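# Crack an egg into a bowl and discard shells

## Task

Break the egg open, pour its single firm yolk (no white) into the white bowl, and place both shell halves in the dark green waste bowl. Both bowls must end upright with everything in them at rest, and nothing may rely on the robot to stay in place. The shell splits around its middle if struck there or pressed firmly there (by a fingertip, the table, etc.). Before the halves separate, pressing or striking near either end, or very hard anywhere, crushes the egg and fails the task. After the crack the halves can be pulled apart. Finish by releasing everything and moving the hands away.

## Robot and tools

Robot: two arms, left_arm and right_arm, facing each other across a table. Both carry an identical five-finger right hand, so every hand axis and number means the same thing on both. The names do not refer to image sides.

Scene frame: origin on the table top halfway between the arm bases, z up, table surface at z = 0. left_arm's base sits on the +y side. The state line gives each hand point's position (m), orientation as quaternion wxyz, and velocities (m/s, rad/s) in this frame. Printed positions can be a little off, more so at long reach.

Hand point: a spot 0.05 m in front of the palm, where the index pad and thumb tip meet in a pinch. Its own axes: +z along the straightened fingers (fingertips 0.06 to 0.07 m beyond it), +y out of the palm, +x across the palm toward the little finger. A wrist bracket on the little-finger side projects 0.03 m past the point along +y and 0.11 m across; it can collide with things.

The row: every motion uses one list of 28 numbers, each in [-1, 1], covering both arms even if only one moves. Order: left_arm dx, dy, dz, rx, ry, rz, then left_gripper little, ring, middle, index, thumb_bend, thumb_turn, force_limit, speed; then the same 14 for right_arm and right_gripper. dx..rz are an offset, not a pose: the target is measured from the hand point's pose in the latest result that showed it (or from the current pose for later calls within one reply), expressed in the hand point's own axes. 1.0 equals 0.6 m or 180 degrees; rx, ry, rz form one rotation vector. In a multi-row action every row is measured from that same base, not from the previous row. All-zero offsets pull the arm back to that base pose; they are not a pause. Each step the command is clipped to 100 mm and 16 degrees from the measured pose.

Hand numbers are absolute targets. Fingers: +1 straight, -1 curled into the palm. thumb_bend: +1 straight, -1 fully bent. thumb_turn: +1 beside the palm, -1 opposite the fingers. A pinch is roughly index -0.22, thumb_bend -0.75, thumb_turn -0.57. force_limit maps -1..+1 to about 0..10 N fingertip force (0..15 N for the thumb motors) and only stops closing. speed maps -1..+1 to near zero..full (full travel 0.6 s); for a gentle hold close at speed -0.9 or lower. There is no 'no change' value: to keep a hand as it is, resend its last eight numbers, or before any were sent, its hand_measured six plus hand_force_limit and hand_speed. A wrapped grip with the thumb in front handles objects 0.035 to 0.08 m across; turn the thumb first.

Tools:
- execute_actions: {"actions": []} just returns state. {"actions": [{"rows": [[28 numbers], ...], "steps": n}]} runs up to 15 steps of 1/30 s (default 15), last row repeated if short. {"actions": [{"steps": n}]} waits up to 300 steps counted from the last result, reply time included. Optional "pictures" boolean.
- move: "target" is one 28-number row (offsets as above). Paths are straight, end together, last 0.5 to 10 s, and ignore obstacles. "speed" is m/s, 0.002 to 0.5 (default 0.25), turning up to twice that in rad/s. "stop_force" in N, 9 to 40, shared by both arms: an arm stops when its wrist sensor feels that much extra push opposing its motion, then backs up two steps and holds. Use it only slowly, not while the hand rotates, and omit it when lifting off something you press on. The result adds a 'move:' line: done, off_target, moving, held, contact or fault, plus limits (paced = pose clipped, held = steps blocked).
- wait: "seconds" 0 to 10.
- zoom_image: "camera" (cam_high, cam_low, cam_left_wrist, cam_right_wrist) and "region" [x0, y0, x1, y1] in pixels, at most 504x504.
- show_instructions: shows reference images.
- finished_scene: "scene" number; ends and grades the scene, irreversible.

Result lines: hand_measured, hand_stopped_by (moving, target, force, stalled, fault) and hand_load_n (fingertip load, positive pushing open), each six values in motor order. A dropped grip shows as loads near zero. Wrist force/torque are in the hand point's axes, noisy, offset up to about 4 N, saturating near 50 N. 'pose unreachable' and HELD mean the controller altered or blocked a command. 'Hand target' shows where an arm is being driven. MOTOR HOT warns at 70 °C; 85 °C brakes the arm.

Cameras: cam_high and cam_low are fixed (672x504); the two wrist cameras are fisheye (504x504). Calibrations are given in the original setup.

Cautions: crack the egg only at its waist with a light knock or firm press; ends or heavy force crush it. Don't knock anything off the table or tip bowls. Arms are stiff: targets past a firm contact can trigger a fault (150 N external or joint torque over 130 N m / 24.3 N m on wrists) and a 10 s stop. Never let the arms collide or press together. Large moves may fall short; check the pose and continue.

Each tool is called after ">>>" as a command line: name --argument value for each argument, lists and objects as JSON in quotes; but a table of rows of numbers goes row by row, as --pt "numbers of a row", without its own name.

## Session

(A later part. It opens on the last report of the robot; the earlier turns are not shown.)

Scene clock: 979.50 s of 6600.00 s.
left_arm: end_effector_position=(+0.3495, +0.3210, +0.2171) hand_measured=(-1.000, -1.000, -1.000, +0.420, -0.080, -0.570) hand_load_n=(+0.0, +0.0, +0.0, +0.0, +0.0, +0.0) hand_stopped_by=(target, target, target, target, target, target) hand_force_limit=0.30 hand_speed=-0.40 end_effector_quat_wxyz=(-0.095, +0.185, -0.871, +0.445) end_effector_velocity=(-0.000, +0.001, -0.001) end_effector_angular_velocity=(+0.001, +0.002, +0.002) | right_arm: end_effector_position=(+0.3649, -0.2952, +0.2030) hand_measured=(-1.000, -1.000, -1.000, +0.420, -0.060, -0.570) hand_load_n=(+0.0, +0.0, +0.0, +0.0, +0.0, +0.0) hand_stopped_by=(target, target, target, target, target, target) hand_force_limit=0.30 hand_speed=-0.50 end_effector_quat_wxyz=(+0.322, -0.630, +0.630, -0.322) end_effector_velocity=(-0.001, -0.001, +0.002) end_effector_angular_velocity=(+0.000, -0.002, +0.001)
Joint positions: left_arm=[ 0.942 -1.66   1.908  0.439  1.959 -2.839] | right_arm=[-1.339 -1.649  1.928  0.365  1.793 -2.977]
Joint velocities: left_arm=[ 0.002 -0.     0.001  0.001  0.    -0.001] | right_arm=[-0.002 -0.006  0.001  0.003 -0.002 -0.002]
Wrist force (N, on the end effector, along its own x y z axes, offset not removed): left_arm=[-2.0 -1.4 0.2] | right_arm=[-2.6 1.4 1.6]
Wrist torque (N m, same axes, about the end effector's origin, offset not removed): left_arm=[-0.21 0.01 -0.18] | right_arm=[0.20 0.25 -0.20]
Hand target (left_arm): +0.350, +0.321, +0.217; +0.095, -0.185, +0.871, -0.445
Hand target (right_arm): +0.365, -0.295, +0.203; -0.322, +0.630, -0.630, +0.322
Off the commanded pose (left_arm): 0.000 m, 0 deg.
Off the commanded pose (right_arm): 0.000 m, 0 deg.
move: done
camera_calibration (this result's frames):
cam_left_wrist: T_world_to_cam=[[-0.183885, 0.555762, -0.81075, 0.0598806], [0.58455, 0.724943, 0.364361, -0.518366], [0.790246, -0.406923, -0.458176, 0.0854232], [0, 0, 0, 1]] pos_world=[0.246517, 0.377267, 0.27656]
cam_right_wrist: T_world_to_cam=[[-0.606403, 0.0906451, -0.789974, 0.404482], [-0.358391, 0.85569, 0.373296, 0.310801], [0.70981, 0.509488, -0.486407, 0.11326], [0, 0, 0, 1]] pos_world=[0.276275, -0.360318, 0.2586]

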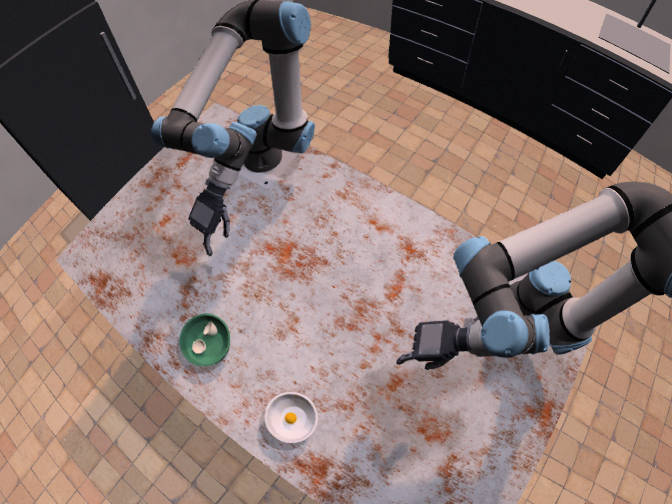

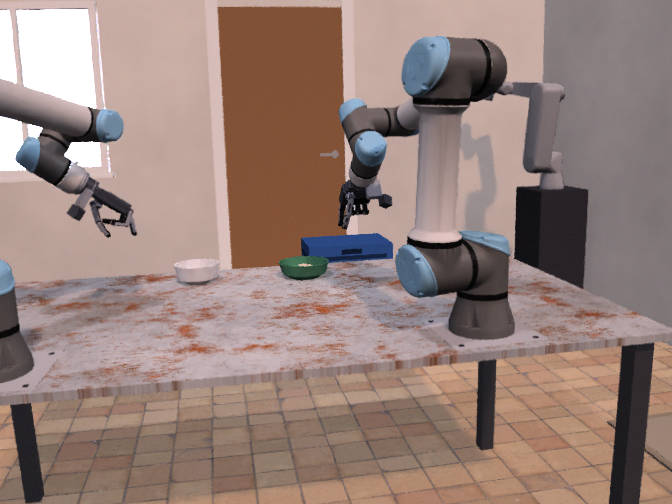

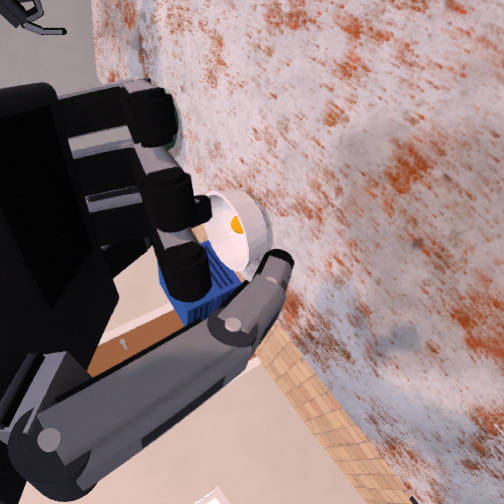

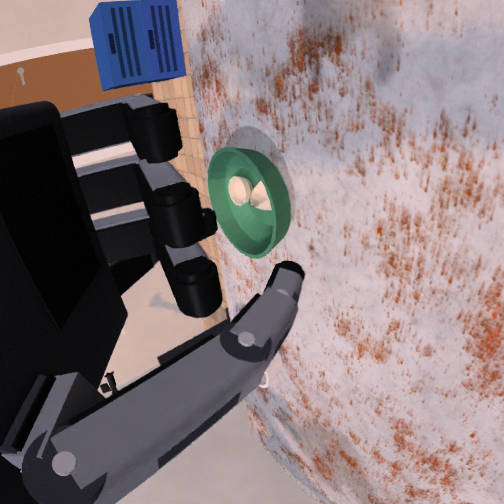

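>>> wait --seconds 3

>>> zoom_image --camera "cam_high" --region '[170,300,330,450]'

Scene clock: 984.00 s of 6600.00 s.
left_arm: end_effector_position=(+0.3495, +0.3210, +0.2171) hand_measured=(-1.000, -1.000, -1.000, +0.420, -0.080, -0.570) hand_load_n=(+0.0, +0.0, +0.0, +0.0, +0.0, +0.0) hand_stopped_by=(target, target, target, target, target, target) hand_force_limit=0.30 hand_speed=-0.40 end_effector_quat_wxyz=(-0.095, +0.185, -0.871, +0.445) end_effector_velocity=(-0.000, -0.000, +0.000) end_effector_angular_velocity=(+0.001, -0.000, -0.001) | right_arm: end_effector_position=(+0.3648, -0.2953, +0.2031) hand_measured=(-1.000, -1.000, -1.000, +0.420, -0.060, -0.570) hand_load_n=(+0.0, +0.0, +0.0, +0.0, +0.0, +0.0) hand_stopped_by=(target, target, target, target, target, target) hand_force_limit=0.30 hand_speed=-0.50 end_effector_quat_wxyz=(+0.322, -0.630, +0.630, -0.322) end_effector_velocity=(-0.000, +0.000, -0.000) end_effector_angular_velocity=(-0.001, +0.000, +0.001)
Joint positions: left_arm=[ 0.942 -1.66   1.908  0.439  1.959 -2.839] | right_arm=[-1.339 -1.65   1.929  0.365  1.793 -2.977]
Joint velocities: left_arm=[-0.001 -0.    -0.     0.001 -0.     0.001] | right_arm=[ 0.     0.     0.     0.    -0.    -0.001]
Wrist force (N, on the end effector, along its own x y z axes, offset not removed): left_arm=[1.4 0.1 1.3] | right_arm=[-1.9 0.4 0.8]
Wrist torque (N m, same axes, about the end effector's origin, offset not removed): left_arm=[-0.16 -0.44 -0.06] | right_arm=[0.19 0.25 -0.21]
Hand target (left_arm): +0.350, +0.321, +0.217; +0.095, -0.185, +0.871, -0.445
Hand target (right_arm): +0.365, -0.295, +0.203; -0.322, +0.630, -0.630, +0.322
Off the commanded pose (left_arm): 0.000 m, 0 deg.
Off the commanded pose (right_arm): 0.000 m, 0 deg.
Steps of this call (steps 1 to 135: nothing new was sent). Readings (end_effector_position | what the end effector reports):
1: left_arm (+0.3495, +0.3210, +0.2171) | right_arm (+0.3648, -0.2953, +0.2031) | left_arm hand_measured=(-1.000, -1.000, -1.000, +0.420, -0.080, -0.570) hand_load_n=(+0.0, +0.0, +0.0, +0.0, +0.0, +0.0) hand_stopped_by=(target, target, target, target, target, target) hand_force_limit=0.30 hand_speed=-0.40 | right_arm hand_measured=(-1.000, -1.000, -1.000, +0.420, -0.060, -0.570) hand_load_n=(+0.0, +0.0, +0.0, +0.0, +0.0, +0.0) hand_stopped_by=(target, target, target, target, target, target) hand_force_limit=0.30 hand_speed=-0.50
2: left_arm (+0.3495, +0.3210, +0.2171) | right_arm (+0.3648, -0.2953, +0.2031) | left_arm hand_measured=(-1.000, -1.000, -1.000, +0.420, -0.080, -0.570) hand_load_n=(+0.0, +0.0, +0.0, +0.0, +0.0, +0.0) hand_stopped_by=(target, target, target, target, target, target) hand_force_limit=0.30 hand_speed=-0.40 | right_arm hand_measured=(-1.000, -1.000, -1.000, +0.420, -0.060, -0.570) hand_load_n=(+0.0, +0.0, +0.0, +0.0, +0.0, +0.0) hand_stopped_by=(target, target, target, target, target, target) hand_force_limit=0.30 hand_speed=-0.50
4: left_arm (+0.3495, +0.3210, +0.2171) | right_arm (+0.3648, -0.2953, +0.2031) | left_arm hand_measured=(-1.000, -1.000, -1.000, +0.420, -0.080, -0.570) hand_load_n=(+0.0, +0.0, +0.0, +0.0, +0.0, +0.0) hand_stopped_by=(target, target, target, target, target, target) hand_force_limit=0.30 hand_speed=-0.40 | right_arm hand_measured=(-1.000, -1.000, -1.000, +0.420, -0.060, -0.570) hand_load_n=(+0.0, +0.0, +0.0, +0.0, +0.0, +0.0) hand_stopped_by=(target, target, target, target, target, target) hand_force_limit=0.30 hand_speed=-0.50
8: left_arm (+0.3495, +0.3210, +0.2171) | right_arm (+0.3648, -0.2953, +0.2031) | left_arm hand_measured=(-1.000, -1.000, -1.000, +0.420, -0.080, -0.570) hand_load_n=(+0.0, +0.0, +0.0, +0.0, +0.0, +0.0) hand_stopped_by=(target, target, target, target, target, target) hand_force_limit=0.30 hand_speed=-0.40 | right_arm hand_measured=(-1.000, -1.000, -1.000, +0.420, -0.060, -0.570) hand_load_n=(+0.0, +0.0, +0.0, +0.0, +0.0, +0.0) hand_stopped_by=(target, target, target, target, target, target) hand_force_limit=0.30 hand_speed=-0.50
135: the state above
camera_calibration (this result's frames):
cam_left_wrist: T_world_to_cam=[[-0.183885, 0.555761, -0.81075, 0.0598807], [0.584549, 0.724943, 0.364361, -0.518366], [0.790246, -0.406923, -0.458176, 0.0854231], [0, 0, 0, 1]] pos_world=[0.246517, 0.377267, 0.27656]
cam_right_wrist: T_world_to_cam=[[-0.606372, 0.0906555, -0.789997, 0.404473], [-0.35843, 0.855669, 0.373309, 0.310799], [0.709818, 0.509522, -0.48636, 0.113391], [0, 0, 0, 1]] pos_world=[0.276174, -0.360384, 0.258657]

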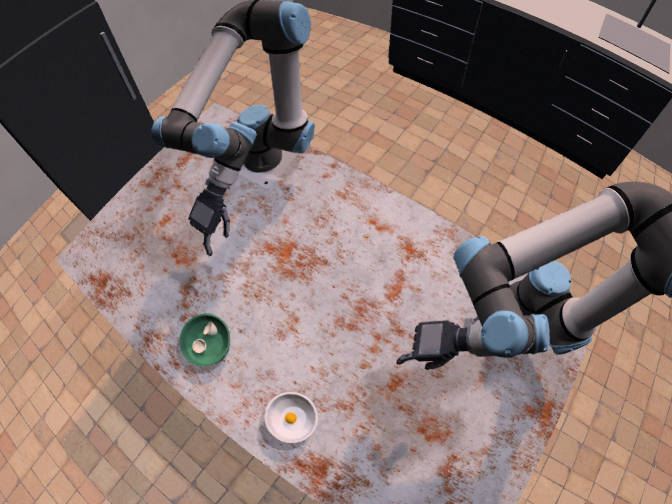

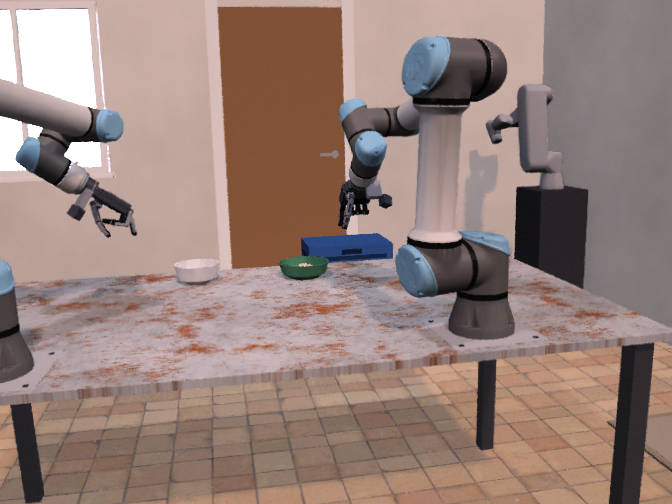

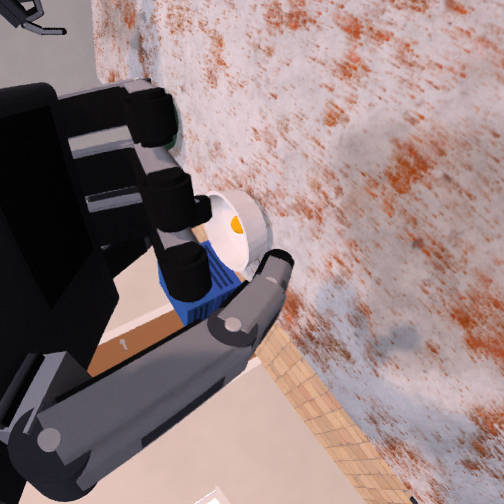

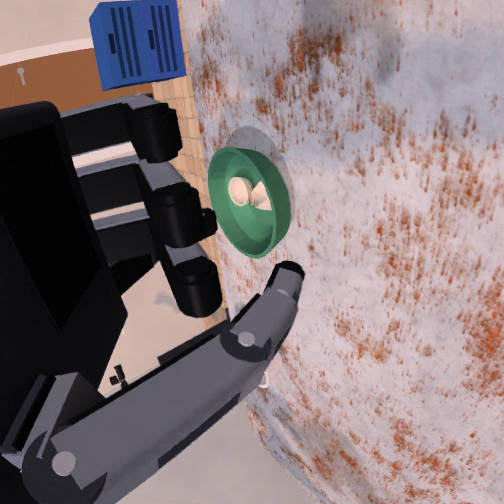

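Region (170, 300, 330, 450) of cam_high's 672x504 image, scaled by 3.150, with more detail than that image has; it fills the top 472 rows of this view, and the rest is white.

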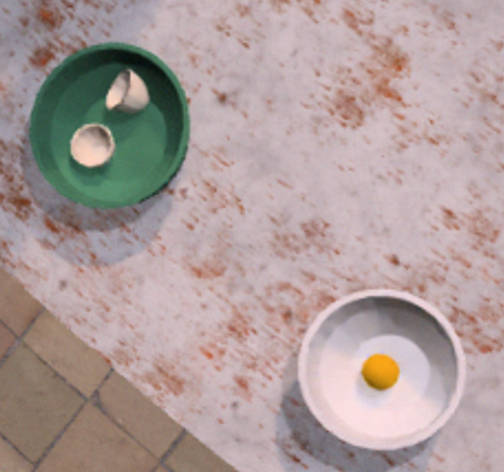

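>>> wait --seconds 5

>>> zoom_image --camera "cam_high" --region '[170,300,330,450]'

Scene clock: 991.17 s of 6600.00 s.
left_arm: end_effector_position=(+0.3495, +0.3210, +0.2171) hand_measured=(-1.000, -1.000, -1.000, +0.420, -0.080, -0.570) hand_load_n=(+0.0, +0.0, +0.0, +0.0, +0.0, +0.0) hand_stopped_by=(target, target, target, target, target, target) hand_force_limit=0.30 hand_speed=-0.40 end_effector_quat_wxyz=(-0.095, +0.185, -0.871, +0.445) end_effector_velocity=(-0.000, -0.001, +0.000) end_effector_angular_velocity=(-0.000, -0.001, -0.002) | right_arm: end_effector_position=(+0.3648, -0.2953, +0.2031) hand_measured=(-1.000, -1.000, -1.000, +0.420, -0.060, -0.570) hand_load_n=(+0.0, +0.0, +0.0, +0.0, +0.0, +0.0) hand_stopped_by=(target, target, target, target, target, target) hand_force_limit=0.30 hand_speed=-0.50 end_effector_quat_wxyz=(+0.322, -0.630, +0.630, -0.322) end_effector_velocity=(+0.000, +0.000, +0.000) end_effector_angular_velocity=(+0.002, -0.001, -0.000)
Joint positions: left_arm=[ 0.942 -1.66   1.908  0.439  1.959 -2.839] | right_arm=[-1.339 -1.65   1.929  0.365  1.793 -2.977]
Joint velocities: left_arm=[-0.001  0.    -0.001  0.     0.     0.001] | right_arm=[ 0.    -0.     0.    -0.001 -0.     0.001]
Wrist force (N, on the end effector, along its own x y z axes, offset not removed): left_arm=[-1.1 0.4 1.1] | right_arm=[-3.4 0.3 0.6]
Wrist torque (N m, same axes, about the end effector's origin, offset not removed): left_arm=[-0.06 0.01 -0.13] | right_arm=[0.12 0.42 -0.35]
Hand target (left_arm): +0.350, +0.321, +0.217; +0.095, -0.185, +0.871, -0.445
Hand target (right_arm): +0.365, -0.295, +0.203; -0.322, +0.630, -0.630, +0.322
Off the commanded pose (left_arm): 0.000 m, 0 deg.
Off the commanded pose (right_arm): 0.000 m, 0 deg.
Steps of this call (steps 1 to 90: nothing new was sent; then 4.17 s passed at rest). Readings (end_effector_position | what the end effector reports):
1: left_arm (+0.3495, +0.3210, +0.2171) | right_arm (+0.3648, -0.2953, +0.2031) | left_arm hand_measured=(-1.000, -1.000, -1.000, +0.420, -0.080, -0.570) hand_load_n=(+0.0, +0.0, +0.0, +0.0, +0.0, +0.0) hand_stopped_by=(target, target, target, target, target, target) hand_force_limit=0.30 hand_speed=-0.40 | right_arm hand_measured=(-1.000, -1.000, -1.000, +0.420, -0.060, -0.570) hand_load_n=(+0.0, +0.0, +0.0, +0.0, +0.0, +0.0) hand_stopped_by=(target, target, target, target, target, target) hand_force_limit=0.30 hand_speed=-0.50
2: left_arm (+0.3495, +0.3210, +0.2171) | right_arm (+0.3648, -0.2953, +0.2031) | left_arm hand_measured=(-1.000, -1.000, -1.000, +0.420, -0.080, -0.570) hand_load_n=(+0.0, +0.0, +0.0, +0.0, +0.0, +0.0) hand_stopped_by=(target, target, target, target, target, target) hand_force_limit=0.30 hand_speed=-0.40 | right_arm hand_measured=(-1.000, -1.000, -1.000, +0.420, -0.060, -0.570) hand_load_n=(+0.0, +0.0, +0.0, +0.0, +0.0, +0.0) hand_stopped_by=(target, target, target, target, target, target) hand_force_limit=0.30 hand_speed=-0.50
4: left_arm (+0.3495, +0.3210, +0.2171) | right_arm (+0.3648, -0.2953, +0.2031) | left_arm hand_measured=(-1.000, -1.000, -1.000, +0.420, -0.080, -0.570) hand_load_n=(+0.0, +0.0, +0.0, +0.0, +0.0, +0.0) hand_stopped_by=(target, target, target, target, target, target) hand_force_limit=0.30 hand_speed=-0.40 | right_arm hand_measured=(-1.000, -1.000, -1.000, +0.420, -0.060, -0.570) hand_load_n=(+0.0, +0.0, +0.0, +0.0, +0.0, +0.0) hand_stopped_by=(target, target, target, target, target, target) hand_force_limit=0.30 hand_speed=-0.50
8: left_arm (+0.3495, +0.3210, +0.2171) | right_arm (+0.3648, -0.2953, +0.2031) | left_arm hand_measured=(-1.000, -1.000, -1.000, +0.420, -0.080, -0.570) hand_load_n=(+0.0, +0.0, +0.0, +0.0, +0.0, +0.0) hand_stopped_by=(target, target, target, target, target, target) hand_force_limit=0.30 hand_speed=-0.40 | right_arm hand_measured=(-1.000, -1.000, -1.000, +0.420, -0.060, -0.570) hand_load_n=(+0.0, +0.0, +0.0, +0.0, +0.0, +0.0) hand_stopped_by=(target, target, target, target, target, target) hand_force_limit=0.30 hand_speed=-0.50
90: the state above
camera_calibration (this result's frames):
cam_left_wrist: T_world_to_cam=[[-0.183885, 0.555762, -0.81075, 0.0598806], [0.58455, 0.724943, 0.364361, -0.518366], [0.790246, -0.406923, -0.458176, 0.0854231], [0, 0, 0, 1]] pos_world=[0.246517, 0.377267, 0.27656]
cam_right_wrist: T_world_to_cam=[[-0.606372, 0.0906553, -0.789997, 0.404473], [-0.35843, 0.855669, 0.373309, 0.310799], [0.709818, 0.509522, -0.48636, 0.113391], [0, 0, 0, 1]] pos_world=[0.276174, -0.360384, 0.258657]

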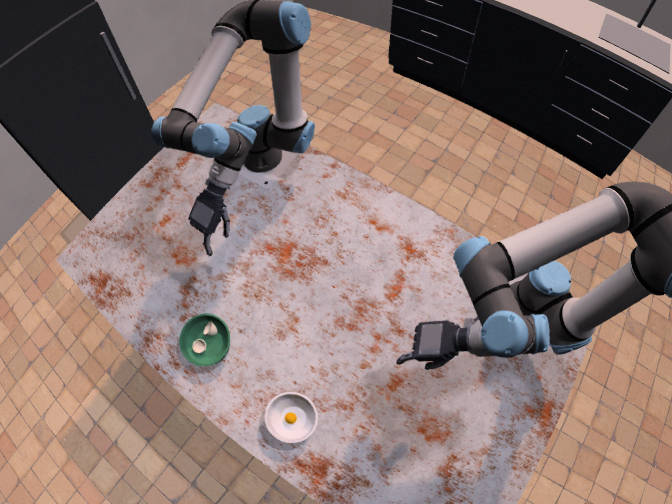

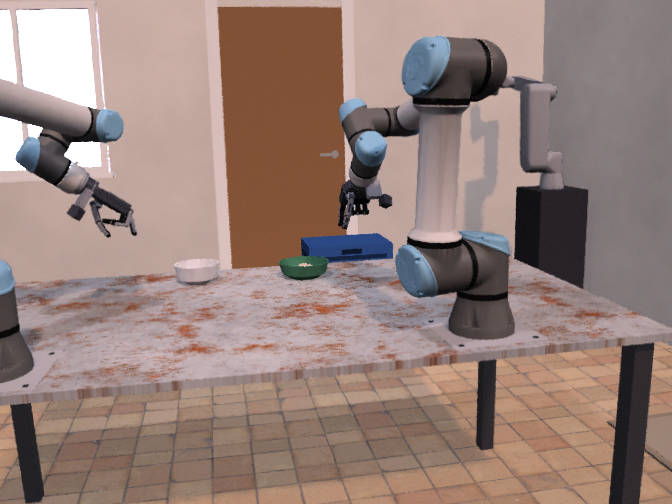

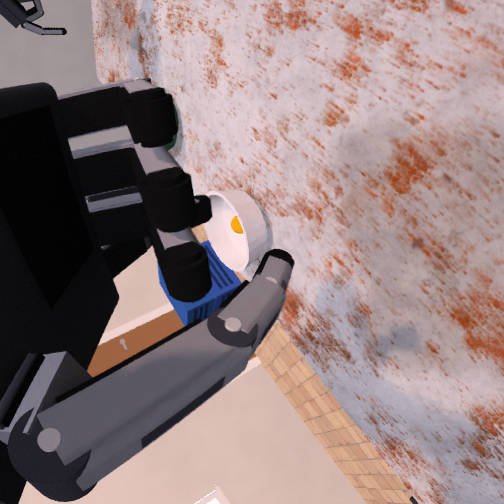

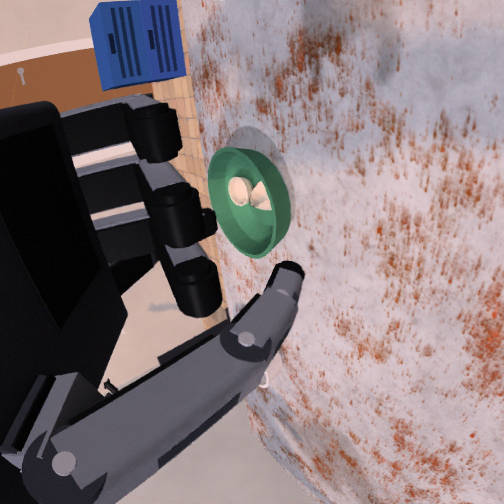

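Region (170, 300, 330, 450) of cam_high's 672x504 image, scaled by 3.150, with more detail than that image has; it fills the top 472 rows of this view, and the rest is white.

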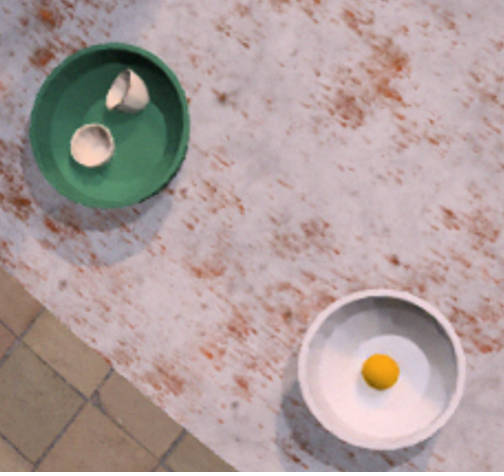

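Everything is still and in place.

>>> finished_scene --scene 2

The scene is finished: the task was done.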